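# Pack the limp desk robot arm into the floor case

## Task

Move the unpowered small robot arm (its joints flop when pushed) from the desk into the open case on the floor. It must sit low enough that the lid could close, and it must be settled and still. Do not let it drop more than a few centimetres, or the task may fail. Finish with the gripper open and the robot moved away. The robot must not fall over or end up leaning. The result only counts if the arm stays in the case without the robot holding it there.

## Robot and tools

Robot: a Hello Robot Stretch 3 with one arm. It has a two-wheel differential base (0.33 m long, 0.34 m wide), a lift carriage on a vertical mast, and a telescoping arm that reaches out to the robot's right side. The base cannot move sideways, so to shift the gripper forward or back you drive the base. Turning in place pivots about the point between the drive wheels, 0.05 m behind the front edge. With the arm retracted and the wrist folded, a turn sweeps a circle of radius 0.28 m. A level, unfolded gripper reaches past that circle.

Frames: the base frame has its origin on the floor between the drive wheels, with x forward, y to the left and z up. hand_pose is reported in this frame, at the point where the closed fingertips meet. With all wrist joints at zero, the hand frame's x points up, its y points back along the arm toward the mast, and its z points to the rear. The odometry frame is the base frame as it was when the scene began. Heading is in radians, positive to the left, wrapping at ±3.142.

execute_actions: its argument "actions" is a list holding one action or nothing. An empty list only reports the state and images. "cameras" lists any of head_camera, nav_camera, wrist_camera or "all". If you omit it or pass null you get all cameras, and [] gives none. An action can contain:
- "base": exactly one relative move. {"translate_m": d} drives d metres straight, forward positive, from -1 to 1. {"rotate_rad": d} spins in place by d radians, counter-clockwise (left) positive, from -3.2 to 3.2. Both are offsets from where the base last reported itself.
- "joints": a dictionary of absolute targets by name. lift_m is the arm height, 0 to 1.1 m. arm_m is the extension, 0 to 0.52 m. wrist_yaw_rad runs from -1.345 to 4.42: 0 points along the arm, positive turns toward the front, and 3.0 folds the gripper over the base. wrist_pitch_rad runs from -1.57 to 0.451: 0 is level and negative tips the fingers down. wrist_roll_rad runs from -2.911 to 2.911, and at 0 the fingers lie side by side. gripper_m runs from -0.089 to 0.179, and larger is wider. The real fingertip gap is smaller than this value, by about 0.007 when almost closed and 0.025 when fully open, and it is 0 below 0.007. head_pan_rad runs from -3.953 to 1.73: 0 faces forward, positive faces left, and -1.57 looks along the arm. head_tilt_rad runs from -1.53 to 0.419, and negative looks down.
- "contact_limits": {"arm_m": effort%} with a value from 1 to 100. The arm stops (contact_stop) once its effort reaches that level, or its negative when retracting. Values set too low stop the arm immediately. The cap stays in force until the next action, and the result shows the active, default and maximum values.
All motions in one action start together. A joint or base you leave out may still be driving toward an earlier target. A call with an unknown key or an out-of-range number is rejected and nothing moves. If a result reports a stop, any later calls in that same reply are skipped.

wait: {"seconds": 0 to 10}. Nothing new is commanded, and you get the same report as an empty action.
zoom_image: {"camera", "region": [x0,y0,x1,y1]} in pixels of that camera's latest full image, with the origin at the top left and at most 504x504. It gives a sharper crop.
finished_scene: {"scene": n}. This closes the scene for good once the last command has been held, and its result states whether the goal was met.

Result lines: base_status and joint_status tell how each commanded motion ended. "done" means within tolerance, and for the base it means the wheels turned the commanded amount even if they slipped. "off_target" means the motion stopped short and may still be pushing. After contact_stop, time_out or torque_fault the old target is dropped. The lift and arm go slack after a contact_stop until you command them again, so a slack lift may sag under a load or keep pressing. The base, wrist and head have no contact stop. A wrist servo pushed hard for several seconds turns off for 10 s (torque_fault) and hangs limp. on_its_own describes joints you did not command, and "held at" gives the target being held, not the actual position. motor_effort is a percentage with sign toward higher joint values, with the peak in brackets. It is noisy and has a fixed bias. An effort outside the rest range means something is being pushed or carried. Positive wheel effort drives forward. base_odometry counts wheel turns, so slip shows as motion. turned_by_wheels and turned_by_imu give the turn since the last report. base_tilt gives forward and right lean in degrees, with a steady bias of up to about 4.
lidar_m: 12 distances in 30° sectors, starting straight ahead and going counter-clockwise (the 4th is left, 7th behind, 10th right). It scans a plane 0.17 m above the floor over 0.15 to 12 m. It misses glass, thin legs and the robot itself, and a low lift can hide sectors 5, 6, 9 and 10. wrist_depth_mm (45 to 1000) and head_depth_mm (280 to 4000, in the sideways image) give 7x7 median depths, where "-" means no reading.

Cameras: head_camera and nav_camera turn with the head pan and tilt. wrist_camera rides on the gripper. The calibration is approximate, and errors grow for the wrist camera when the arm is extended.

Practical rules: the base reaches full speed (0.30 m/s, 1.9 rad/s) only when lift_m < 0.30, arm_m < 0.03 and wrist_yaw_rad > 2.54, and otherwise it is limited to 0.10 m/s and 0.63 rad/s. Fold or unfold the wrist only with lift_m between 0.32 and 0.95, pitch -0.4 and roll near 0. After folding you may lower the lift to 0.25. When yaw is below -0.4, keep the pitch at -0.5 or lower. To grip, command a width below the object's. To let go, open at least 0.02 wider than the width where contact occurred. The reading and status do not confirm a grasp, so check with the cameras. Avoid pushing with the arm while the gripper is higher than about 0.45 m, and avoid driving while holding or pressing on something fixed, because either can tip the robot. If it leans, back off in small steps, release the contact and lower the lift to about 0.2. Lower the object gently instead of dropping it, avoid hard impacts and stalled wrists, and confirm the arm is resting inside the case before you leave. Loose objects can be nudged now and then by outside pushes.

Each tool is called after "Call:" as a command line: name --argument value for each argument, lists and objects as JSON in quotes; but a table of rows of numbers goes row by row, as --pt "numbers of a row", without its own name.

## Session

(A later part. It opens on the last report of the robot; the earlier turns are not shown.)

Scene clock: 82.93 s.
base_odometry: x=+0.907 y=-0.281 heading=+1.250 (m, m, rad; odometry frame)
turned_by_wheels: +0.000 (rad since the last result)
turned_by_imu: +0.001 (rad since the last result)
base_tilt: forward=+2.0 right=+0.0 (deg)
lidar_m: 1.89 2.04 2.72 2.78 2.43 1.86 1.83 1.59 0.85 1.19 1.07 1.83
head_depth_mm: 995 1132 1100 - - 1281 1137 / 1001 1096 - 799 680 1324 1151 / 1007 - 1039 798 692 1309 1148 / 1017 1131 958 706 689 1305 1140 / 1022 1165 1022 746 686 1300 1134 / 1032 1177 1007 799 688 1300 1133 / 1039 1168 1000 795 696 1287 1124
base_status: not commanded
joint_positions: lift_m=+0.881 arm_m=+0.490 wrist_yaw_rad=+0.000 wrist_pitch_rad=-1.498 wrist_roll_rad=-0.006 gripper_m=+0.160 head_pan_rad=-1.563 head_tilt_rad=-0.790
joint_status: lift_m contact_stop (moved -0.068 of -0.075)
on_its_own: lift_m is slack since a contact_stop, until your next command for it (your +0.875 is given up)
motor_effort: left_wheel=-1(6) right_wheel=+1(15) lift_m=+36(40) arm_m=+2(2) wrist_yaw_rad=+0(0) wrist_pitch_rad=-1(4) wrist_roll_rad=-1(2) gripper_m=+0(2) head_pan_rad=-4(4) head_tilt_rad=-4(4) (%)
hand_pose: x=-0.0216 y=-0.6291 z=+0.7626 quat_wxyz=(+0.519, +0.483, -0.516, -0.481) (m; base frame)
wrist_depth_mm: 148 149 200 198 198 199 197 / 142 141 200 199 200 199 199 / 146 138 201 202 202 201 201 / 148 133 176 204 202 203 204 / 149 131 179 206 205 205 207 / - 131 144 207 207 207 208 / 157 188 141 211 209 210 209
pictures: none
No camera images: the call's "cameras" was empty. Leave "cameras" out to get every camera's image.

Call:
execute_actions --actions '[{"base":{"translate_m":0.01},"joints":{"arm_m":0.45,"lift_m":0.888}}]' --cameras '["head_camera","wrist_camera"]'

Scene clock: 86.83 s.
base_odometry: x=+0.910 y=-0.271 heading=+1.250 (m, m, rad; odometry frame)
turned_by_wheels: +0.000 (rad since the last result)
turned_by_imu: +0.000 (rad since the last result)
base_tilt: forward=+2.1 right=+0.0 (deg)
lidar_m: 1.89 2.03 2.71 2.78 2.44 1.88 1.84 1.58 0.86 1.19 1.07 1.83
head_depth_mm: 998 1131 1143 - - 1286 1137 / 1005 1094 - 800 681 1321 1154 / 1009 - 1033 796 693 1314 1143 / 1017 1136 - 716 690 1302 1138 / 1023 1167 1021 753 684 1297 1136 / 1031 1178 1014 802 681 1294 1131 / 1038 1175 1001 794 694 1295 1124
base_status: done
joint_positions: lift_m=+0.888 arm_m=+0.450 wrist_yaw_rad=-0.001 wrist_pitch_rad=-1.496 wrist_roll_rad=-0.006 gripper_m=+0.160 head_pan_rad=-1.563 head_tilt_rad=-0.790
joint_status: all done
motor_effort: left_wheel=-2(2) right_wheel=+2(7) lift_m=+40(42) arm_m=-3(1) wrist_yaw_rad=+1(1) wrist_pitch_rad=-2(7) wrist_roll_rad=-1(1) gripper_m=+1(2) head_pan_rad=-5(5) head_tilt_rad=-4(4) (%)
hand_pose: x=-0.0216 y=-0.5905 z=+0.7692 quat_wxyz=(+0.520, +0.482, -0.517, -0.480) (m; base frame)
wrist_depth_mm: 146 144 204 206 204 205 206 / 150 153 174 206 207 206 206 / 154 162 176 208 210 208 208 / 155 185 136 209 211 212 212 / 158 199 143 212 211 212 213 / 159 214 144 160 214 214 213 / 150 201 160 147 132 217 217
pictures: head_camera (sideways: a quarter turn clockwise sets it upright), wrist_camera
camera_calibration (this result's frames):
head_camera: T_world_to_cam=[[-0.044707, 0.681803, -0.730168, 0.969751], [0.998989, 0.0271347, -0.0358291, 0.0461221], [-0.00461546, -0.731032, -0.682328, 0.841422], [0, 0, 0, 1]] pos_world=[0.00116269, -0.0473242, 1.28386]
wrist_camera: T_world_to_cam=[[-0.998565, -0.0521732, -0.0120829, -0.0368991], [-0.0529917, 0.995214, 0.082108, 0.562606], [0.00774127, 0.0826305, -0.99655, 0.974892], [0, 0, 0, 1]] pos_world=[-0.0145796, -0.642395, 0.924888]
Images, in order (width x height): head_camera 896x504, wrist_camera 644x364.

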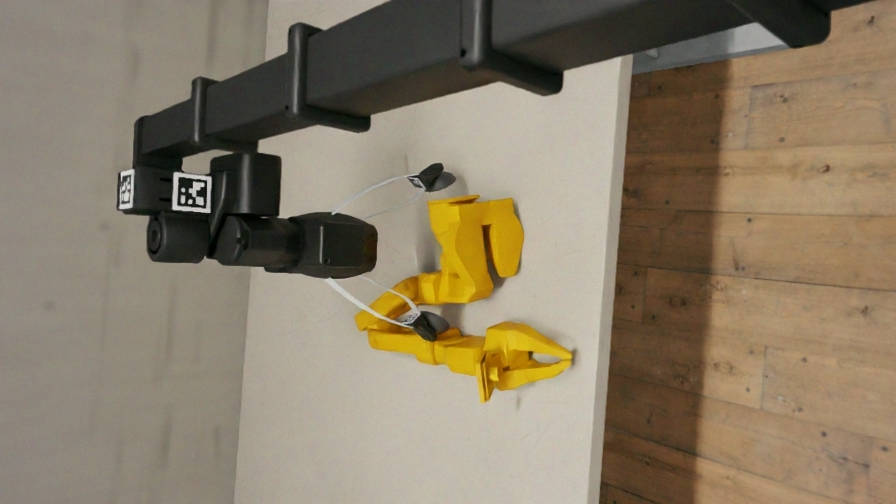

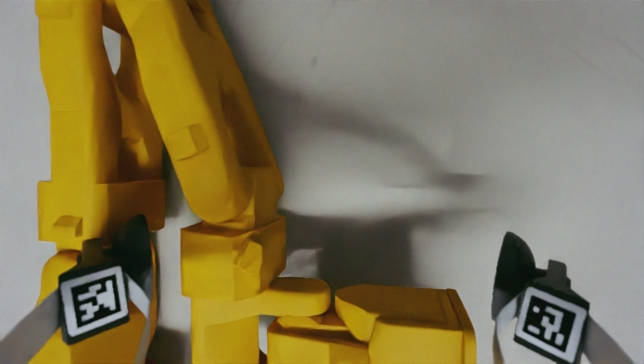

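Free now. Lift and recentre.

Call:
execute_actions --actions '[{"joints":{"lift_m":0.95}}]' --cameras '[]'

Call:
execute_actions --actions '[{"base":{"translate_m":0.065},"joints":{"arm_m":0.48}}]' --cameras '["head_camera","wrist_camera"]'

Scene clock: 90.23 s.
base_odometry: x=+0.910 y=-0.271 heading=+1.250 (m, m, rad; odometry frame)
turned_by_wheels: +0.000 (rad since the last result)
turned_by_imu: +0.000 (rad since the last result)
base_tilt: forward=+1.9 right=-0.1 (deg)
lidar_m: 1.89 2.03 2.71 2.77 2.44 1.88 1.84 1.59 0.85 1.19 1.07 1.82
head_depth_mm: 998 - - 792 683 1306 1149 / 974 1169 1042 823 697 1322 1150 / 974 1198 1036 796 692 1310 1145 / 1001 1138 956 716 690 1311 1142 / 1027 1170 1021 750 683 1301 1135 / 1032 1173 1011 801 681 1296 1132 / 1038 1173 998 794 694 1284 1127
base_status: not commanded
joint_positions: lift_m=+0.950 arm_m=+0.450 wrist_yaw_rad=-0.001 wrist_pitch_rad=-1.496 wrist_roll_rad=-0.006 gripper_m=+0.160 head_pan_rad=-1.563 head_tilt_rad=-0.790
joint_status: all done
motor_effort: left_wheel=-2(2) right_wheel=+2(3) lift_m=+41(44) arm_m=-3(3) wrist_yaw_rad=+1(0) wrist_pitch_rad=-2(2) wrist_roll_rad=-1(1) gripper_m=+1(1) head_pan_rad=-4(4) head_tilt_rad=-3(4) (%)
hand_pose: x=-0.0216 y=-0.5904 z=+0.8312 quat_wxyz=(+0.519, +0.482, -0.517, -0.480) (m; base frame)
wrist_depth_mm: 268 214 244 265 268 266 264 / 272 216 212 267 269 269 267 / 271 232 205 270 270 270 270 / 276 220 244 275 274 271 271 / 278 233 206 274 272 272 276 / 280 242 227 207 203 278 278 / 281 225 249 207 281 282 279
pictures: none
No camera images: the call's "cameras" was empty. Leave "cameras" out to get every camera's image.

Scene clock: 91.83 s.
base_odometry: x=+0.931 y=-0.210 heading=+1.250 (m, m, rad; odometry frame)
turned_by_wheels: +0.000 (rad since the last result)
turned_by_imu: +0.000 (rad since the last result)
base_tilt: forward=+2.0 right=+0.0 (deg)
lidar_m: 1.82 1.96 2.70 2.74 2.53 1.94 1.90 1.59 0.89 1.20 1.03 1.83
head_depth_mm: 997 - - 793 686 1329 1156 / 975 1174 1048 823 698 1327 1150 / 970 1198 1036 703 693 1315 1146 / 1000 1149 987 767 675 1305 1137 / 1034 1172 1036 782 687 1305 1134 / 1036 1181 1011 801 698 1296 1135 / 1045 1172 1002 797 694 1289 1123
base_status: done
joint_positions: lift_m=+0.950 arm_m=+0.480 wrist_yaw_rad=-0.001 wrist_pitch_rad=-1.496 wrist_roll_rad=-0.006 gripper_m=+0.160 head_pan_rad=-1.563 head_tilt_rad=-0.790
joint_status: all done
motor_effort: left_wheel=-1(2) right_wheel=+1(7) lift_m=+41(41) arm_m=+3(2) wrist_yaw_rad=+1(1) wrist_pitch_rad=-2(2) wrist_roll_rad=-1(1) gripper_m=+1(1) head_pan_rad=-4(4) head_tilt_rad=-4(4) (%)
hand_pose: x=-0.0216 y=-0.6196 z=+0.8312 quat_wxyz=(+0.519, +0.482, -0.517, -0.480) (m; base frame)
wrist_depth_mm: 266 265 265 265 263 266 265 / 271 268 267 233 268 266 268 / 271 272 248 237 271 266 269 / 272 277 224 244 270 275 274 / 278 277 219 254 273 274 274 / 281 279 247 279 281 280 279 / 282 280 223 282 214 197 278
pictures: head_camera (sideways: a quarter turn clockwise sets it upright), wrist_camera
camera_calibration (this result's frames):
head_camera: T_world_to_cam=[[-0.0447068, 0.681803, -0.730168, 0.969751], [0.998989, 0.0271345, -0.0358291, 0.0461221], [-0.00461564, -0.731032, -0.682328, 0.841422], [0, 0, 0, 1]] pos_world=[0.00116268, -0.0473242, 1.28386]
wrist_camera: T_world_to_cam=[[-0.998565, -0.0521644, -0.0121194, -0.0376345], [-0.0529912, 0.995157, 0.082788, 0.585912], [0.00774208, 0.0833114, -0.996493, 1.03941], [0, 0, 0, 1]] pos_world=[-0.0145795, -0.671632, 0.9868]
Images, in order (width x height): head_camera 896x504, wrist_camera 644x364.

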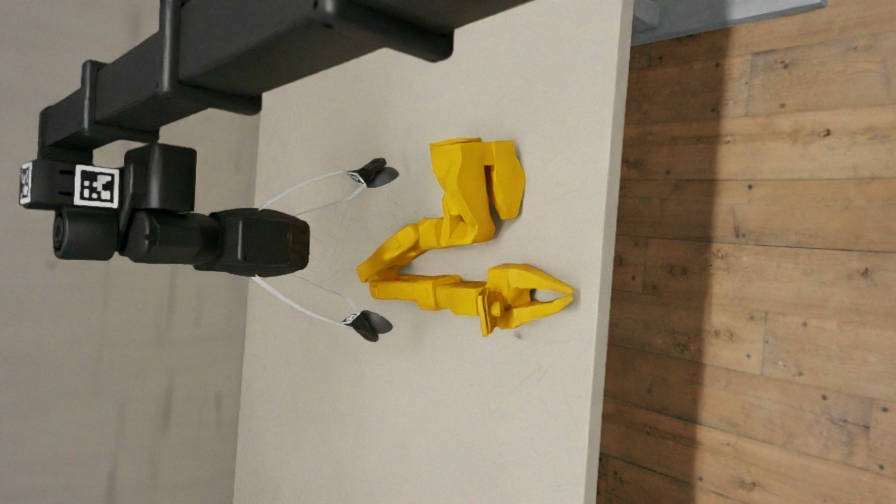

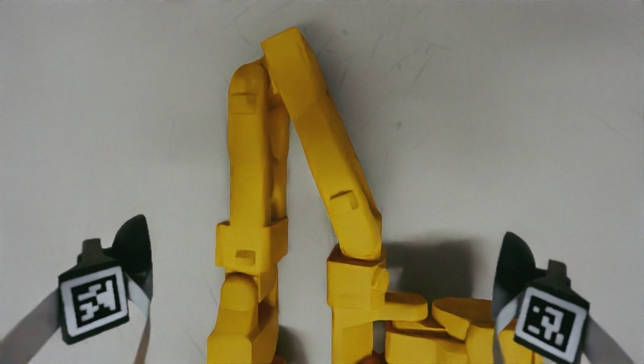

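Call:
execute_actions --actions '[{"base":{"translate_m":0.012},"joints":{"lift_m":0.864,"arm_m":0.49}}]' --cameras '[]'

Call:
execute_actions --actions '[{"joints":{"gripper_m":0.018}}]' --cameras '["wrist_camera"]'

Call:
execute_actions --actions '[{"joints":{"lift_m":1.0,"head_pan_rad":-3.9,"head_tilt_rad":-0.5}}]'

Scene clock: 98.43 s.
base_odometry: x=+0.935 y=-0.198 heading=+1.250 (m, m, rad; odometry frame)
turned_by_wheels: +0.000 (rad since the last result)
turned_by_imu: +0.000 (rad since the last result)
base_tilt: forward=+2.0 right=-0.1 (deg)
lidar_m: 1.81 1.95 2.70 2.74 2.55 1.95 1.91 1.60 0.90 1.20 1.02 1.83
head_depth_mm: 1003 1135 1096 - - - 1119 / 1008 1122 - 776 696 1328 1153 / 1014 - 1036 701 693 1319 1148 / 1022 1121 951 765 690 1308 1144 / 1029 1175 1020 785 686 1298 1135 / 1037 1183 1010 800 700 1299 1131 / 1050 1173 1001 796 695 1285 1131
base_status: done
joint_positions: lift_m=+0.864 arm_m=+0.490 wrist_yaw_rad=-0.001 wrist_pitch_rad=-1.497 wrist_roll_rad=-0.006 gripper_m=+0.160 head_pan_rad=-1.563 head_tilt_rad=-0.790
joint_status: all done
motor_effort: left_wheel=-1(4) right_wheel=+1(6) lift_m=+30(33) arm_m=+3(1) wrist_yaw_rad=+1(0) wrist_pitch_rad=-2(2) wrist_roll_rad=-1(1) gripper_m=+1(1) head_pan_rad=-4(4) head_tilt_rad=-4(4) (%)
hand_pose: x=-0.0216 y=-0.6295 z=+0.7456 quat_wxyz=(+0.519, +0.482, -0.517, -0.481) (m; base frame)
wrist_depth_mm: 182 183 181 123 181 180 181 / 185 183 125 122 183 182 183 / 187 186 125 122 185 183 184 / 189 186 129 159 186 187 185 / 189 189 132 189 115 186 189 / 191 192 133 191 114 190 189 / 194 194 134 192 115 191 190
pictures: none
No camera images: the call's "cameras" was empty. Leave "cameras" out to get every camera's image.

Scene clock: 100.33 s.
base_odometry: x=+0.935 y=-0.198 heading=+1.250 (m, m, rad; odometry frame)
turned_by_wheels: +0.000 (rad since the last result)
turned_by_imu: +0.000 (rad since the last result)
base_tilt: forward=+2.0 right=-0.1 (deg)
lidar_m: 1.81 1.94 2.69 2.74 2.55 1.95 1.91 1.59 0.90 1.20 1.02 1.83
head_depth_mm: 1001 1138 1092 - - - 1121 / 1006 1121 - 797 696 1324 1149 / 1014 - 1016 705 693 1310 1147 / 1022 1134 937 731 672 1314 1143 / 1032 1176 1022 803 703 1300 1137 / 1037 1180 1008 800 698 1296 1128 / 1045 1178 1002 795 693 1288 1126
base_status: not commanded
joint_positions: lift_m=+0.864 arm_m=+0.490 wrist_yaw_rad=-0.001 wrist_pitch_rad=-1.496 wrist_roll_rad=-0.002 gripper_m=+0.019 head_pan_rad=-1.563 head_tilt_rad=-0.791
joint_status: all done
motor_effort: left_wheel=-3(3) right_wheel=+4(6) lift_m=+31(31) arm_m=+1(3) wrist_yaw_rad=+1(3) wrist_pitch_rad=-2(3) wrist_roll_rad=-3(5) gripper_m=-25(97) head_pan_rad=-4(4) head_tilt_rad=-4(3) (%)
hand_pose: x=-0.0216 y=-0.6298 z=+0.7456 quat_wxyz=(+0.518, +0.481, -0.518, -0.481) (m; base frame)
wrist_depth_mm: 183 182 122 182 181 181 180 / 185 183 122 156 182 184 184 / 186 185 123 119 186 184 187 / 186 187 126 115 186 186 186 / 188 189 130 114 186 188 187 / 193 191 130 116 118 190 188 / 193 193 135 128 121 190 191
pictures: wrist_camera
camera_calibration (this result's frames):
wrist_camera: T_world_to_cam=[[-0.998752, -0.0483769, -0.0123948, -0.0366163], [-0.0492389, 0.995356, 0.0827104, 0.603379], [0.00833595, 0.0832175, -0.996497, 0.954875], [0, 0, 0, 1]] pos_world=[-0.0148207, -0.681811, 0.90117]
Images, in order (width x height): wrist_camera 644x364.

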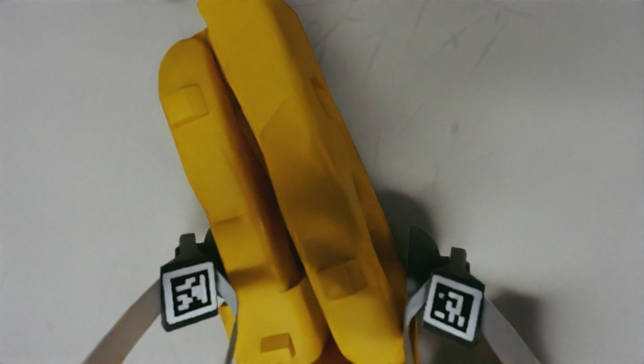

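Scene clock: 102.40 s.
base_odometry: x=+0.935 y=-0.198 heading=+1.250 (m, m, rad; odometry frame)
turned_by_wheels: +0.000 (rad since the last result)
turned_by_imu: +0.000 (rad since the last result)
base_tilt: forward=+2.0 right=+0.0 (deg)
lidar_m: 1.81 1.95 2.69 2.73 2.55 1.95 1.92 1.59 0.90 1.20 1.02 1.83
head_depth_mm: - - - - - - - / 2457 - - - - - - / 2319 2553 2761 - - - - / 2112 2268 - - - - - / 1962 - - - - - - / 1830 - - - - - - / 1708 - - - - - -
base_status: not commanded
joint_positions: lift_m=+1.000 arm_m=+0.490 wrist_yaw_rad=-0.001 wrist_pitch_rad=-1.487 wrist_roll_rad=-0.003 gripper_m=+0.028 head_pan_rad=-3.893 head_tilt_rad=-0.507
joint_status: all done
on_its_own: gripper_m is held at +0.027, not at your +0.018, by its stall guard, which is still easing
motor_effort: left_wheel=-2(2) right_wheel=+2(4) lift_m=+47(47) arm_m=+1(2) wrist_yaw_rad=+0(1) wrist_pitch_rad=-8(8) wrist_roll_rad=-2(3) gripper_m=-20(25) head_pan_rad=-5(57) head_tilt_rad=+1(16) (%)
hand_pose: x=-0.0216 y=-0.6322 z=+0.8809 quat_wxyz=(+0.521, +0.479, -0.520, -0.478) (m; base frame)
wrist_depth_mm: 320 310 90 313 315 313 314 / 323 102 95 123 319 319 314 / 321 104 101 104 320 318 321 / 322 325 109 102 323 325 319 / 326 330 119 105 324 324 325 / 327 330 128 112 138 325 328 / 333 331 331 133 132 331 328
pictures: head_camera (sideways: a quarter turn clockwise sets it upright), nav_camera (sideways: a quarter turn counterclockwise sets it upright), wrist_camera
camera_calibration (this result's frames):
head_camera: T_world_to_cam=[[0.356711, -0.278946, -0.891598, 1.17777], [-0.675475, -0.736303, -0.0398838, 0.0616291], [-0.645361, 0.616479, -0.451068, 0.544467], [0, 0, 0, 1]] pos_world=[-0.027115, 0.0382584, 1.29814]
nav_camera: T_world_to_cam=[[-0.347002, 0.364924, 0.863956, -1.07935], [0.709779, 0.704315, -0.0124161, 0.0617106], [-0.613028, 0.608909, -0.503414, 0.617218], [0, 0, 0, 1]] pos_world=[-0.0399662, -0.0254116, 1.244]
wrist_camera: T_world_to_cam=[[-0.998678, -0.050018, -0.01184, -0.0365851], [-0.0507535, 0.99602, 0.0732678, 0.603318], [0.00812815, 0.0737719, -0.997242, 1.08466], [0, 0, 0, 1]] pos_world=[-0.0147325, -0.682764, 1.03703]
Images, in order (width x height): head_camera 896x504, nav_camera 672x504, wrist_camera 644x364.

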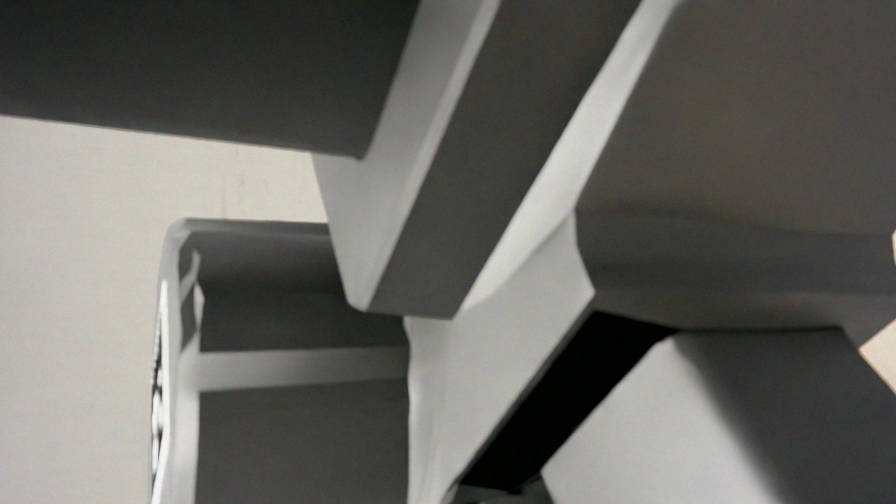

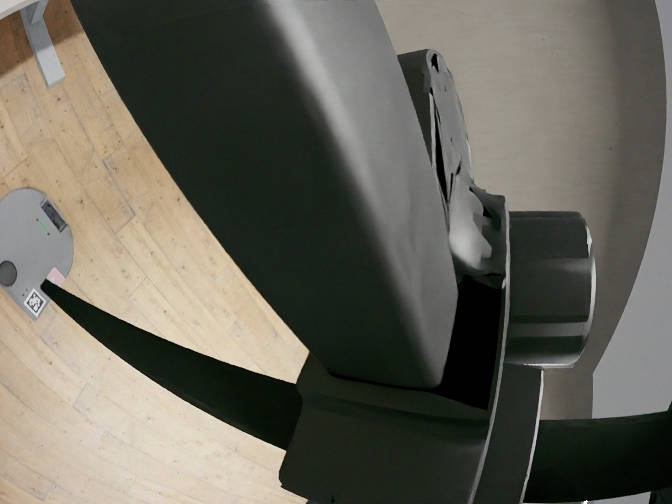

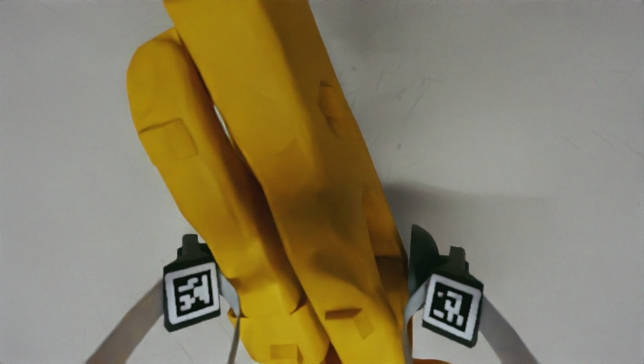

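Call:
execute_actions --actions '[{"joints":{"head_pan_rad":1.35,"head_tilt_rad":-0.45}}]'

Scene clock: 109.37 s.
base_odometry: x=+0.935 y=-0.198 heading=+1.250 (m, m, rad; odometry frame)
turned_by_wheels: +0.000 (rad since the last result)
turned_by_imu: +0.001 (rad since the last result)
base_tilt: forward=+2.0 right=-0.1 (deg)
lidar_m: 1.81 1.95 2.69 2.74 2.55 1.96 1.91 1.59 0.90 1.20 1.02 1.84
head_depth_mm: 3272 3440 3499 3202 2223 1703 1366 / 3206 3492 3789 3191 2196 1684 1361 / 3146 3401 3759 3151 2176 1670 1358 / 3102 3334 3582 2918 2160 1652 1345 / 3016 3268 3560 2905 2154 1656 1345 / 2979 3235 3505 3038 2135 1646 1337 / 2932 3152 3389 3012 2110 1631 1333
base_status: not commanded
joint_positions: lift_m=+1.000 arm_m=+0.490 wrist_yaw_rad=-0.001 wrist_pitch_rad=-1.487 wrist_roll_rad=-0.003 gripper_m=+0.034 head_pan_rad=+1.343 head_tilt_rad=-0.458
joint_status: all done
on_its_own: gripper_m is held at +0.033, not at your +0.018, by its stall guard, which is not easing now
motor_effort: left_wheel=-2(2) right_wheel=+3(1) lift_m=+47(47) arm_m=+1(2) wrist_yaw_rad=+1(0) wrist_pitch_rad=-7(7) wrist_roll_rad=-2(2) gripper_m=-19(18) head_pan_rad=+4(54) head_tilt_rad=+1(6) (%)
hand_pose: x=-0.0216 y=-0.6322 z=+0.8809 quat_wxyz=(+0.521, +0.479, -0.520, -0.478) (m; base frame)
wrist_depth_mm: 316 319 90 311 315 319 316 / 319 102 95 123 316 319 319 / 321 104 101 104 314 322 319 / 323 321 109 102 322 324 323 / 325 326 119 105 328 328 326 / 329 331 128 112 138 330 326 / 329 330 331 134 131 328 327
pictures: head_camera (sideways: a quarter turn clockwise sets it upright), nav_camera (sideways: a quarter turn counterclockwise sets it upright), wrist_camera
camera_calibration (this result's frames):
head_camera: T_world_to_cam=[[-0.0533021, -0.40478, -0.912859, 1.20801], [-0.97485, 0.219193, -0.0402728, 0.0639644], [0.216394, 0.887754, -0.406283, 0.480933], [0, 0, 0, 1]] pos_world=[0.022674, 0.0480059, 1.30071]
nav_camera: T_world_to_cam=[[0.132926, 0.440599, 0.887808, -1.11339], [0.964878, -0.262309, -0.0142874, 0.0625916], [0.226585, 0.858526, -0.459992, 0.555597], [0, 0, 0, 1]] pos_world=[-0.0382845, 0.0299825, 1.24494]
wrist_camera: T_world_to_cam=[[-0.998678, -0.050018, -0.01184, -0.0365851], [-0.0507535, 0.99602, 0.0732677, 0.603318], [0.00812813, 0.0737717, -0.997242, 1.08466], [0, 0, 0, 1]] pos_world=[-0.0147325, -0.682764, 1.03703]
Images, in order (width x height): head_camera 896x504, nav_camera 672x504, wrist_camera 644x364.

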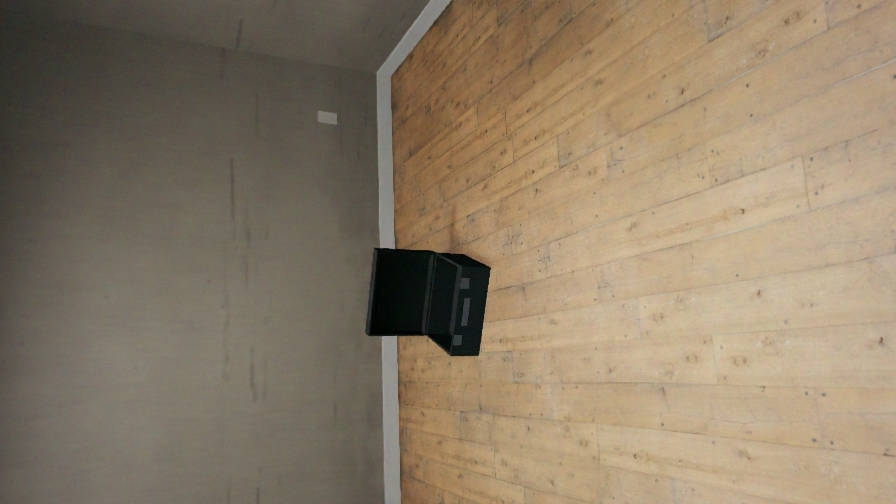

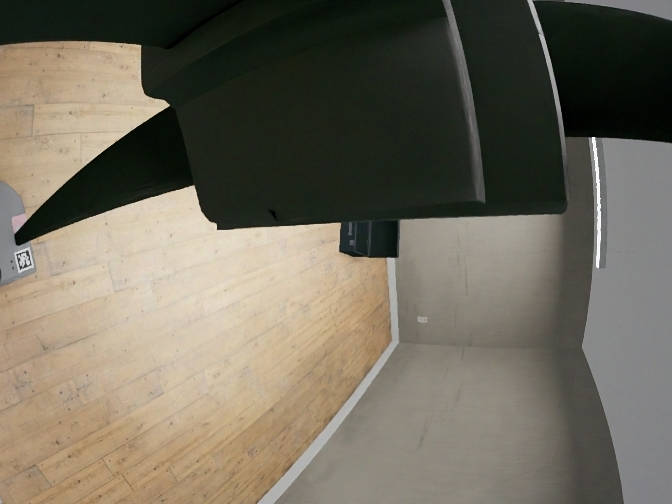

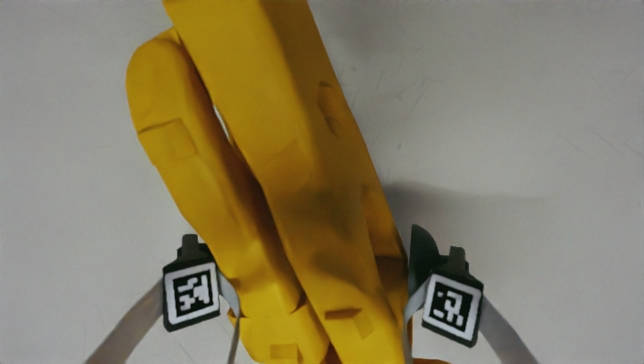

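Call:
execute_actions --actions '[{"base":{"rotate_rad":1.61},"joints":{"arm_m":0.22,"lift_m":1.06,"head_pan_rad":-0.3,"head_tilt_rad":-0.8}}]' --cameras '[]'

Call:
execute_actions --actions '[{"base":{"translate_m":1.0}}]' --cameras '[]'

Call:
execute_actions --actions '[{"base":{"translate_m":1.0},"joints":{"lift_m":0.75}}]' --cameras '["head_camera","wrist_camera"]'

Scene clock: 121.23 s.
base_odometry: x=+0.935 y=-0.198 heading=+2.859 (m, m, rad; odometry frame)
turned_by_wheels: +1.610 (rad since the last result)
turned_by_imu: +1.618 (rad since the last result)
base_tilt: forward=+1.9 right=+0.1 (deg)
lidar_m: 2.77 2.45 1.93 1.91 1.54 0.90 1.20 1.02 1.84 1.81 1.97 2.69
head_depth_mm: 3216 3143 2413 1900 1564 1331 1156 / 3299 3305 2403 1879 1554 1324 1152 / 3216 3262 2374 1867 1552 1319 1149 / 3160 2891 2352 1850 1533 1309 1145 / 3099 2697 2344 1843 1529 1300 1136 / 3075 3118 2312 1831 1522 1293 1130 / 3007 3099 2301 1821 1504 1288 1125
base_status: done
joint_positions: lift_m=+1.060 arm_m=+0.220 wrist_yaw_rad=+0.000 wrist_pitch_rad=-1.485 wrist_roll_rad=-0.003 gripper_m=+0.034 head_pan_rad=-0.293 head_tilt_rad=-0.790
joint_status: all done
on_its_own: gripper_m is held at +0.033, not at your +0.018, by its stall guard, which is not easing now
motor_effort: left_wheel=-2(6) right_wheel=+3(11) lift_m=+47(50) arm_m=-2(3) wrist_yaw_rad=-1(0) wrist_pitch_rad=-8(8) wrist_roll_rad=-2(2) gripper_m=-19(19) head_pan_rad=-5(56) head_tilt_rad=-4(17) (%)
hand_pose: x=-0.0216 y=-0.3631 z=+0.9409 quat_wxyz=(+0.522, +0.479, -0.520, -0.478) (m; base frame)
wrist_depth_mm: - - 89 - - - - / - 102 95 123 - - - / - 103 101 104 - - - / - - 108 102 - - - / - - 119 105 - - - / - - 128 111 138 - - / - - - 134 131 - -
pictures: none
No camera images: the call's "cameras" was empty. Leave "cameras" out to get every camera's image.

Scene clock: 132.33 s.
base_odometry: x=-0.026 y=+0.080 heading=+2.859 (m, m, rad; odometry frame)
turned_by_wheels: +0.000 (rad since the last result)
turned_by_imu: -0.002 (rad since the last result)
base_tilt: forward=+1.9 right=-0.1 (deg)
lidar_m: 2.56 2.33 1.83 1.81 1.94 1.79 2.19 1.90 1.97 1.94 2.08 1.76
head_depth_mm: 2437 2760 2403 1899 1557 1329 1159 / 2360 2735 2373 1885 1550 1322 1153 / 2313 2644 2046 1834 1545 1312 1145 / 2252 2536 2073 1845 1536 1305 1143 / 2225 2535 2332 1844 1523 1306 1136 / 2189 2477 2314 1837 1516 1304 1133 / 2151 2429 2279 1816 1504 1292 1128
base_status: done
joint_positions: lift_m=+1.060 arm_m=+0.220 wrist_yaw_rad=+0.000 wrist_pitch_rad=-1.485 wrist_roll_rad=-0.003 gripper_m=+0.034 head_pan_rad=-0.293 head_tilt_rad=-0.790
joint_status: not commanded
on_its_own: gripper_m is held at +0.033, not at your +0.018, by its stall guard, which is not easing now
motor_effort: left_wheel=-3(3) right_wheel=+3(9) lift_m=+47(47) arm_m=-3(3) wrist_yaw_rad=+0(0) wrist_pitch_rad=-8(8) wrist_roll_rad=-2(2) gripper_m=-18(18) head_pan_rad=-5(5) head_tilt_rad=-4(4) (%)
hand_pose: x=-0.0216 y=-0.3631 z=+0.9409 quat_wxyz=(+0.522, +0.479, -0.520, -0.478) (m; base frame)
wrist_depth_mm: - - 89 - - - - / - 102 94 122 - - - / - 103 101 104 - - - / - - 108 102 - - - / - - 119 105 - - - / - - 128 112 138 - - / - - - 133 131 - -
pictures: none
No camera images: the call's "cameras" was empty. Leave "cameras" out to get every camera's image.

Scene clock: 143.40 s.
base_odometry: x=-0.986 y=+0.359 heading=+2.859 (m, m, rad; odometry frame)
turned_by_wheels: +0.000 (rad since the last result)
turned_by_imu: -0.002 (rad since the last result)
base_tilt: forward=+2.1 right=-0.1 (deg)
lidar_m: 1.57 1.69 1.73 1.71 1.83 2.73 2.75 2.65 2.08 2.05 0.97 0.88
head_depth_mm: 1463 1682 1980 1882 1353 1305 1159 / 1428 1639 1917 1881 1381 1292 1154 / 1401 1603 1874 1881 1439 1273 1149 / 1376 1560 1827 1860 1532 1307 1142 / 1345 1523 1780 1835 1525 1300 1135 / 1319 1495 1736 1832 1512 1295 1132 / 1295 1465 1686 1811 1508 1282 1129
base_status: done
joint_positions: lift_m=+0.750 arm_m=+0.220 wrist_yaw_rad=+0.000 wrist_pitch_rad=-1.485 wrist_roll_rad=-0.003 gripper_m=+0.034 head_pan_rad=-0.293 head_tilt_rad=-0.790
joint_status: all done
on_its_own: gripper_m is held at +0.033, not at your +0.018, by its stall guard, which is not easing now
motor_effort: left_wheel=-3(4) right_wheel=+3(7) lift_m=+36(39) arm_m=-2(3) wrist_yaw_rad=+0(0) wrist_pitch_rad=-8(8) wrist_roll_rad=-2(2) gripper_m=-19(18) head_pan_rad=-4(5) head_tilt_rad=-3(4) (%)
hand_pose: x=-0.0216 y=-0.3631 z=+0.6313 quat_wxyz=(+0.522, +0.479, -0.520, -0.478) (m; base frame)
wrist_depth_mm: 757 721 89 778 778 769 810 / 758 102 94 122 790 765 781 / 778 102 101 104 793 792 808 / 757 807 108 101 799 796 786 / 819 801 119 105 805 815 792 / 801 800 128 111 139 792 803 / 814 820 805 133 121 853 812
pictures: head_camera (sideways: a quarter turn clockwise sets it upright), wrist_camera
camera_calibration (this result's frames):
head_camera: T_world_to_cam=[[-0.664141, 0.159038, -0.730496, 0.973956], [0.269841, 0.962238, -0.0358385, 0.0505822], [0.697211, -0.22092, -0.681976, 0.836684], [0, 0, 0, 1]] pos_world=[0.0498495, -0.0187285, 1.28388]
wrist_camera: T_world_to_cam=[[-0.998638, -0.0508326, -0.0117632, -0.0264271], [-0.0515483, 0.996087, 0.0717879, 0.35454], [0.008068, 0.0722965, -0.997351, 0.815418], [0, 0, 0, 1]] pos_world=[-0.0146939, -0.413448, 0.787495]
Images, in order (width x height): head_camera 896x504, wrist_camera 644x364.

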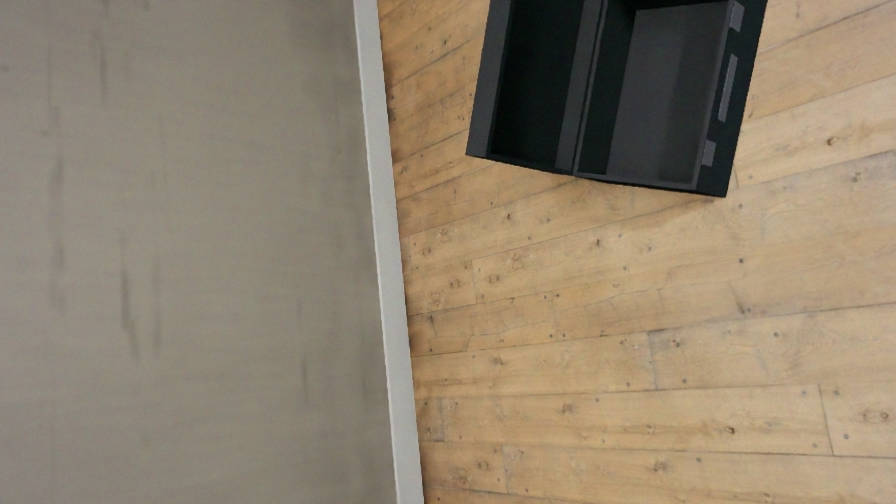

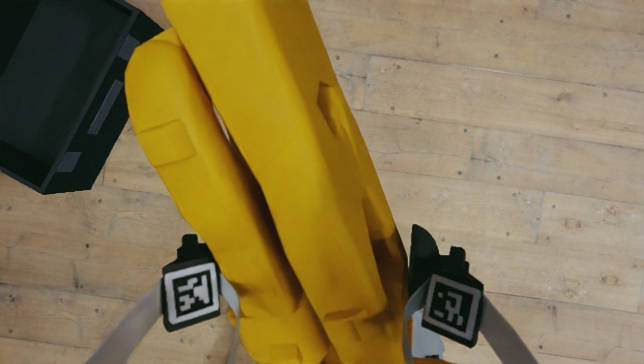

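Call:
execute_actions --actions '[{"base":{"rotate_rad":-0.09}}]' --cameras '[]'

Call:
execute_actions --actions '[{"base":{"translate_m":0.853},"joints":{"head_pan_rad":-1.57,"head_tilt_rad":-1.05}}]' --cameras '[]'

Call:
execute_actions --actions '[{"base":{"rotate_rad":-0.38},"joints":{"arm_m":0.44}}]'

Scene clock: 150.43 s.
base_odometry: x=-0.986 y=+0.359 heading=+2.769 (m, m, rad; odometry frame)
turned_by_wheels: -0.090 (rad since the last result)
turned_by_imu: -0.090 (rad since the last result)
base_tilt: forward=+1.9 right=-0.1 (deg)
lidar_m: 1.57 1.63 1.76 1.70 1.78 2.45 2.74 2.85 2.12 2.05 0.99 0.89
head_depth_mm: 1543 1782 2121 1888 1402 1272 1160 / 1490 1721 2036 1878 1405 1267 1153 / 1442 1653 1949 1867 1407 1268 1145 / 1408 1597 1872 1862 1536 1306 1142 / 1368 1553 1782 1847 1525 1303 1140 / 1329 1489 1736 1844 1515 1289 1133 / 1297 1455 1674 1806 1507 1288 1131
base_status: done
joint_positions: lift_m=+0.750 arm_m=+0.220 wrist_yaw_rad=+0.000 wrist_pitch_rad=-1.485 wrist_roll_rad=-0.003 gripper_m=+0.034 head_pan_rad=-0.293 head_tilt_rad=-0.790
joint_status: not commanded
on_its_own: gripper_m is held at +0.033, not at your +0.018, by its stall guard, which is not easing now
motor_effort: left_wheel=+3(3) right_wheel=-4(5) lift_m=+37(36) arm_m=-3(3) wrist_yaw_rad=+0(0) wrist_pitch_rad=-8(8) wrist_roll_rad=-2(2) gripper_m=-19(19) head_pan_rad=-5(4) head_tilt_rad=-4(4) (%)
hand_pose: x=-0.0216 y=-0.3631 z=+0.6313 quat_wxyz=(+0.522, +0.479, -0.520, -0.478) (m; base frame)
wrist_depth_mm: 767 765 89 804 778 790 760 / 764 102 95 123 780 784 781 / 784 103 101 105 789 781 792 / 766 791 108 102 802 789 795 / 822 807 119 105 797 798 803 / 829 811 128 112 138 811 806 / 821 814 810 133 122 797 824
pictures: none
No camera images: the call's "cameras" was empty. Leave "cameras" out to get every camera's image.

Scene clock: 160.03 s.
base_odometry: x=-1.781 y=+0.669 heading=+2.770 (m, m, rad; odometry frame)
turned_by_wheels: +0.000 (rad since the last result)
turned_by_imu: -0.002 (rad since the last result)
base_tilt: forward=+2.0 right=+0.0 (deg)
lidar_m: 0.72 0.75 1.03 1.69 1.76 2.44 3.58 2.89 0.77 0.40 1.01 0.74
head_depth_mm: 1953 2063 1756 1547 1381 - - / 1943 2045 - - - 1196 - / 1962 2023 - 1361 672 1196 - / 1961 2001 1785 686 670 1167 - / 1956 2005 1709 1503 1328 1191 1090 / 1982 1965 1696 1485 1319 1192 1082 / 1923 1929 1682 1484 1316 1181 1082
base_status: done
joint_positions: lift_m=+0.750 arm_m=+0.220 wrist_yaw_rad=+0.000 wrist_pitch_rad=-1.485 wrist_roll_rad=-0.003 gripper_m=+0.034 head_pan_rad=-1.563 head_tilt_rad=-1.037
joint_status: all done
on_its_own: gripper_m is held at +0.033, not at your +0.018, by its stall guard, which is not easing now
motor_effort: left_wheel=+3(6) right_wheel=-4(5) lift_m=+37(37) arm_m=-3(3) wrist_yaw_rad=+0(0) wrist_pitch_rad=-8(8) wrist_roll_rad=-2(2) gripper_m=-19(19) head_pan_rad=-5(55) head_tilt_rad=-5(18) (%)
hand_pose: x=-0.0216 y=-0.3631 z=+0.6313 quat_wxyz=(+0.522, +0.479, -0.520, -0.478) (m; base frame)
wrist_depth_mm: 774 771 89 768 374 720 773 / 791 102 94 123 756 762 771 / 784 103 100 104 761 761 781 / 794 815 108 101 786 804 798 / 821 819 118 105 767 804 787 / 817 824 129 112 138 819 810 / 838 816 822 134 121 785 814
pictures: none
No camera images: the call's "cameras" was empty. Leave "cameras" out to get every camera's image.

Scene clock: 162.90 s.
base_odometry: x=-1.781 y=+0.669 heading=+2.390 (m, m, rad; odometry frame)
turned_by_wheels: -0.380 (rad since the last result)
turned_by_imu: -0.381 (rad since the last result)
base_tilt: forward=+2.0 right=-0.1 (deg)
lidar_m: 0.72 0.72 0.79 1.22 1.70 1.85 2.89 3.66 2.57 0.40 0.40 0.89
head_depth_mm: 2339 2050 1747 1545 1372 - - / 2271 2078 - - - 1200 - / 2141 - 1728 1277 1312 1208 - / 2109 2044 803 790 1309 1212 - / 2032 1987 1704 1278 1193 1198 1089 / 1954 1981 1694 1482 1301 1190 1083 / 1889 1970 1684 1473 1316 1187 1083
base_status: done
joint_positions: lift_m=+0.750 arm_m=+0.440 wrist_yaw_rad=+0.000 wrist_pitch_rad=-1.486 wrist_roll_rad=-0.003 gripper_m=+0.034 head_pan_rad=-1.563 head_tilt_rad=-1.037
joint_status: all done
on_its_own: gripper_m is held at +0.033, not at your +0.018, by its stall guard, which is not easing now
motor_effort: left_wheel=+2(6) right_wheel=-2(9) lift_m=+37(37) arm_m=+3(4) wrist_yaw_rad=+0(0) wrist_pitch_rad=-8(8) wrist_roll_rad=-2(2) gripper_m=-18(19) head_pan_rad=-5(4) head_tilt_rad=-5(5) (%)
hand_pose: x=-0.0216 y=-0.5824 z=+0.6313 quat_wxyz=(+0.522, +0.479, -0.520, -0.478) (m; base frame)
wrist_depth_mm: 792 786 89 787 764 785 793 / 784 102 95 122 779 797 792 / 778 103 101 104 755 796 775 / 806 806 108 102 808 805 803 / 832 816 119 105 686 820 798 / 818 808 129 112 138 820 805 / 833 833 384 134 132 810 815
pictures: head_camera (sideways: a quarter turn clockwise sets it upright), nav_camera (sideways: a quarter turn counterclockwise sets it upright), wrist_camera
camera_calibration (this result's frames):
head_camera: T_world_to_cam=[[-0.0459745, 0.839466, -0.541464, 0.723881], [0.998925, 0.0353886, -0.0299512, 0.0384596], [-0.0059814, -0.542259, -0.84019, 1.04671], [0, 0, 0, 1]] pos_world=[0.00112259, -0.0414501, 1.27254]
nav_camera: T_world_to_cam=[[-0.023257, -0.870542, 0.491545, -0.596011], [-0.999467, 0.031512, 0.00851989, 0.0448793], [-0.0229065, -0.491085, -0.870811, 1.09144], [0, 0, 0, 1]] pos_world=[0.0559951, 0.0157243, 1.24302]
wrist_camera: T_world_to_cam=[[-0.998652, -0.0505537, -0.0117762, -0.0374013], [-0.0512732, 0.996083, 0.072035, 0.572782], [0.00808842, 0.0725417, -0.997333, 0.831402], [0, 0, 0, 1]] pos_world=[-0.0147073, -0.63274, 0.787483]
Images, in order (width x height): head_camera 896x504, nav_camera 672x504, wrist_camera 644x364.

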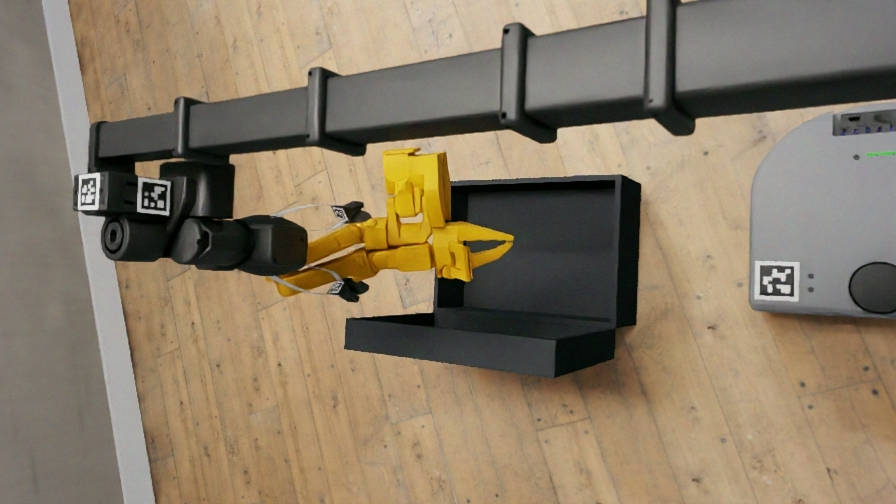

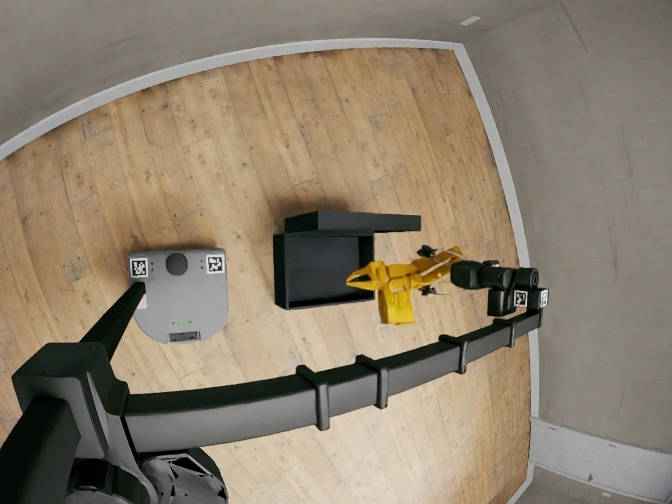

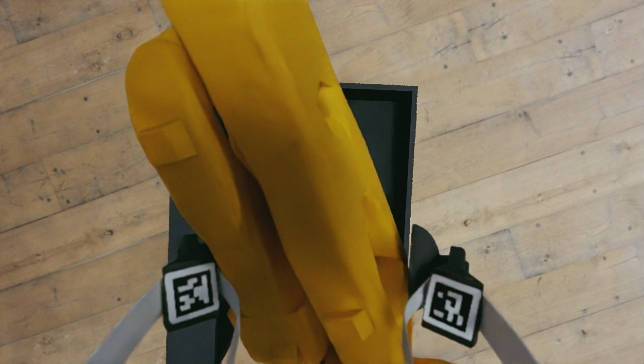

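Call:
execute_actions --actions '[{"joints":{"arm_m":0.48,"lift_m":0.34}}]' --cameras '["head_camera","wrist_camera"]'

Scene clock: 171.20 s.
base_odometry: x=-1.781 y=+0.669 heading=+2.390 (m, m, rad; odometry frame)
turned_by_wheels: +0.000 (rad since the last result)
turned_by_imu: +0.001 (rad since the last result)
base_tilt: forward=+2.0 right=+0.0 (deg)
lidar_m: 0.72 0.72 0.79 1.22 1.69 1.85 2.89 3.58 2.56 0.40 0.40 0.89
head_depth_mm: 2330 2033 1752 1525 1354 1218 1107 / 2263 2042 1749 1523 1349 1212 1116 / 2203 2012 1737 1518 1325 1219 - / 2120 2015 1743 1284 1217 1211 - / 2035 1987 1714 1277 1192 1195 1085 / 1945 1976 1698 1487 1301 1189 1081 / 1887 1958 1683 1478 1317 1182 1080
base_status: not commanded
joint_positions: lift_m=+0.340 arm_m=+0.480 wrist_yaw_rad=+0.000 wrist_pitch_rad=-1.486 wrist_roll_rad=-0.003 gripper_m=+0.034 head_pan_rad=-1.563 head_tilt_rad=-1.037
joint_status: all done
on_its_own: gripper_m is held at +0.033, not at your +0.018, by its stall guard, which is not easing now
motor_effort: left_wheel=+2(2) right_wheel=-3(3) lift_m=+37(36) arm_m=+3(5) wrist_yaw_rad=-1(0) wrist_pitch_rad=-8(8) wrist_roll_rad=-2(2) gripper_m=-18(18) head_pan_rad=-4(5) head_tilt_rad=-5(5) (%)
hand_pose: x=-0.0216 y=-0.6223 z=+0.2213 quat_wxyz=(+0.521, +0.479, -0.520, -0.478) (m; base frame)
wrist_depth_mm: 201 232 89 239 254 263 367 / 203 102 95 123 352 311 372 / 203 103 101 104 357 307 379 / 204 237 108 102 354 305 382 / 206 240 118 105 363 296 384 / 207 241 128 112 138 281 390 / 211 243 282 134 131 272 392
pictures: head_camera (sideways: a quarter turn clockwise sets it upright), wrist_camera
camera_calibration (this result's frames):
head_camera: T_world_to_cam=[[-0.0459723, 0.839467, -0.541463, 0.72388], [0.998925, 0.035386, -0.0299512, 0.0384596], [-0.00598283, -0.542258, -0.840191, 1.04671], [0, 0, 0, 1]] pos_world=[0.00112248, -0.0414501, 1.27254]
wrist_camera: T_world_to_cam=[[-0.998651, -0.0505583, -0.0117926, -0.0442467], [-0.0512815, 0.99606, 0.0723578, 0.64199], [0.00808782, 0.0728649, -0.997309, 0.425593], [0, 0, 0, 1]] pos_world=[-0.0147069, -0.672708, 0.377473]
Images, in order (width x height): head_camera 896x504, wrist_camera 644x364.

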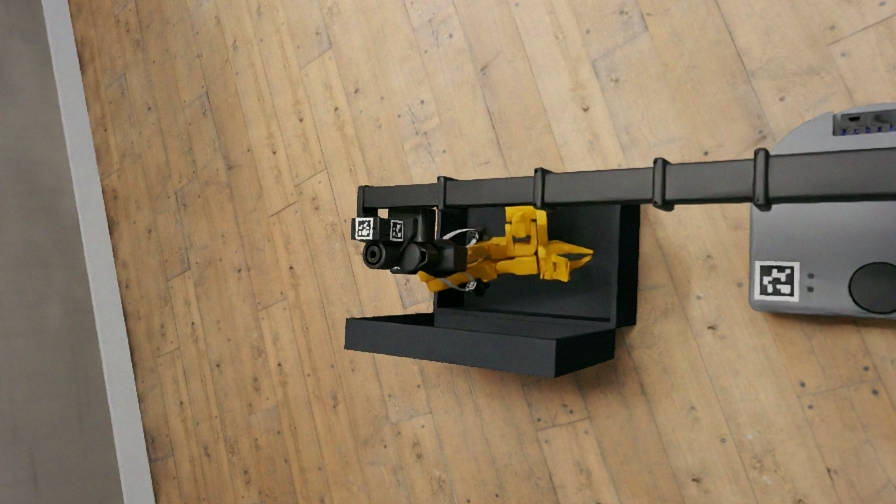

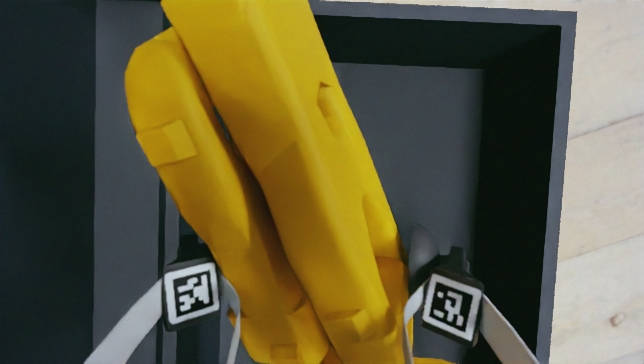

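Call:
execute_actions --actions '[{"base":{"translate_m":-0.015},"joints":{"arm_m":0.455,"lift_m":0.27}}]' --cameras '[]'

Call:
execute_actions --actions '[{"joints":{"lift_m":0.185}}]' --cameras '["head_camera","wrist_camera"]'

Scene clock: 176.83 s.
base_odometry: x=-1.770 y=+0.659 heading=+2.390 (m, m, rad; odometry frame)
turned_by_wheels: +0.000 (rad since the last result)
turned_by_imu: +0.001 (rad since the last result)
base_tilt: forward=+2.1 right=+0.0 (deg)
lidar_m: 0.73 0.73 0.80 1.24 1.69 1.86 2.88 3.59 0.48 0.42 0.40 0.91
head_depth_mm: 2326 2054 1752 1541 1352 1221 1110 / 2274 2029 1740 1516 1344 1209 1116 / 2216 2027 1734 1506 1365 1210 - / 2143 2009 1717 1475 1210 1214 - / 2034 1991 1704 1291 1230 1196 1089 / 1943 1973 1695 1467 1283 1193 1087 / 1886 1965 1681 1475 1315 1190 1082
base_status: done
joint_positions: lift_m=+0.270 arm_m=+0.455 wrist_yaw_rad=+0.000 wrist_pitch_rad=-1.486 wrist_roll_rad=-0.003 gripper_m=+0.034 head_pan_rad=-1.563 head_tilt_rad=-1.037
joint_status: all done
on_its_own: gripper_m is held at +0.033, not at your +0.018, by its stall guard, which is not easing now
motor_effort: left_wheel=+3(4) right_wheel=-4(8) lift_m=+37(36) arm_m=-3(2) wrist_yaw_rad=+0(0) wrist_pitch_rad=-8(8) wrist_roll_rad=-2(2) gripper_m=-18(19) head_pan_rad=-4(4) head_tilt_rad=-5(5) (%)
hand_pose: x=-0.0216 y=-0.5980 z=+0.1513 quat_wxyz=(+0.521, +0.479, -0.520, -0.478) (m; base frame)
wrist_depth_mm: 167 185 89 274 281 267 189 / 168 102 94 122 283 282 187 / 169 102 101 104 288 279 193 / 172 192 108 102 287 276 192 / 174 221 118 105 290 272 192 / 174 210 128 111 139 250 198 / 176 249 297 134 131 244 196
pictures: none
No camera images: the call's "cameras" was empty. Leave "cameras" out to get every camera's image.

Scene clock: 178.43 s.
base_odometry: x=-1.770 y=+0.659 heading=+2.390 (m, m, rad; odometry frame)
turned_by_wheels: +0.000 (rad since the last result)
turned_by_imu: +0.000 (rad since the last result)
base_tilt: forward=+2.0 right=-0.2 (deg)
lidar_m: 0.74 0.73 0.80 1.25 1.69 1.85 2.88 3.58 2.57 0.58 0.40 0.91
head_depth_mm: 2323 2046 1758 1535 1361 1223 1108 / 2267 2044 1737 1519 1341 1211 1115 / 2215 2007 1730 1512 1340 1204 - / 2113 1998 1713 1540 1248 1206 - / 2031 1978 1711 1300 1230 1197 1088 / 1965 1974 1703 1465 1279 1192 1083 / 1880 1956 1684 1482 1315 1184 1078
base_status: not commanded
joint_positions: lift_m=+0.185 arm_m=+0.455 wrist_yaw_rad=+0.001 wrist_pitch_rad=-1.464 wrist_roll_rad=-0.011 gripper_m=+0.034 head_pan_rad=-1.563 head_tilt_rad=-1.037
joint_status: all done
on_its_own: gripper_m is held at +0.033, not at your +0.018, by its stall guard, which is not easing now
motor_effort: left_wheel=+3(4) right_wheel=-6(7) lift_m=+27(36) arm_m=-3(3) wrist_yaw_rad=-1(1) wrist_pitch_rad=-20(20) wrist_roll_rad=+1(2) gripper_m=-18(19) head_pan_rad=-5(5) head_tilt_rad=-5(5) (%)
hand_pose: x=-0.0216 y=-0.6035 z=+0.0666 quat_wxyz=(+0.529, +0.476, -0.522, -0.470) (m; base frame)
wrist_depth_mm: 151 201 118 202 203 203 190 / 152 187 120 146 203 202 188 / 155 201 121 119 204 203 186 / 156 204 127 117 206 205 184 / 159 206 130 116 206 205 182 / 160 207 133 119 117 206 181 / 163 207 209 132 125 206 179
pictures: head_camera (sideways: a quarter turn clockwise sets it upright), wrist_camera
camera_calibration (this result's frames):
head_camera: T_world_to_cam=[[-0.0459616, 0.839468, -0.541463, 0.72388], [0.998925, 0.0353733, -0.0299512, 0.0384595], [-0.00598975, -0.542257, -0.840191, 1.04671], [0, 0, 0, 1]] pos_world=[0.00112195, -0.04145, 1.27254]
wrist_camera: T_world_to_cam=[[-0.998148, -0.0600279, -0.00986215, -0.0509497], [-0.0604546, 0.996869, 0.0509739, 0.636191], [0.00677141, 0.0514757, -0.998651, 0.257121], [0, 0, 0, 1]] pos_world=[-0.0141357, -0.650493, 0.223843]
Images, in order (width x height): head_camera 896x504, wrist_camera 644x364.

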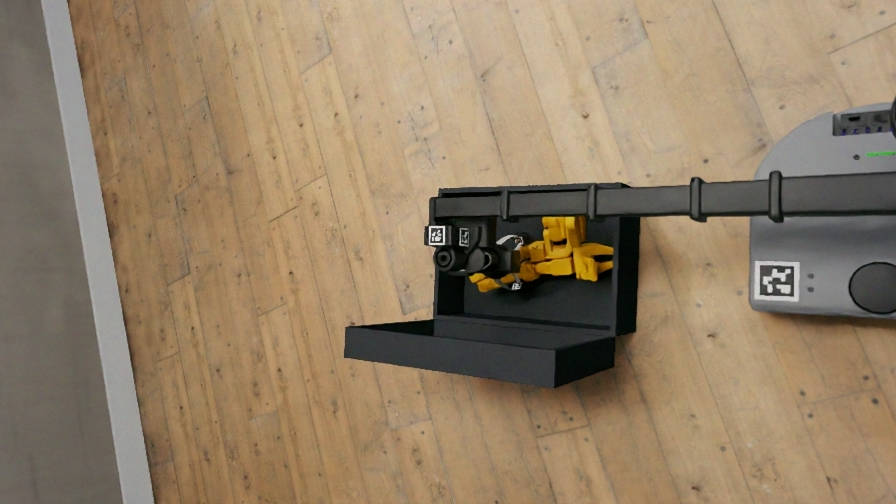

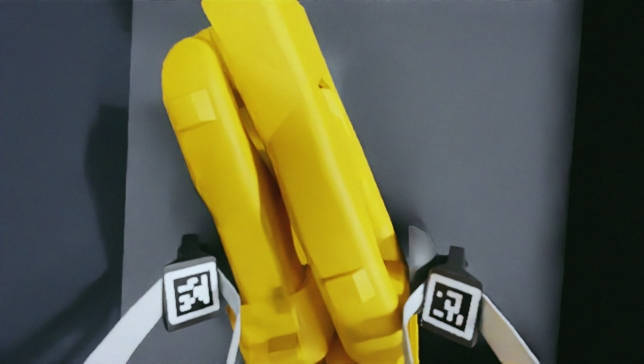

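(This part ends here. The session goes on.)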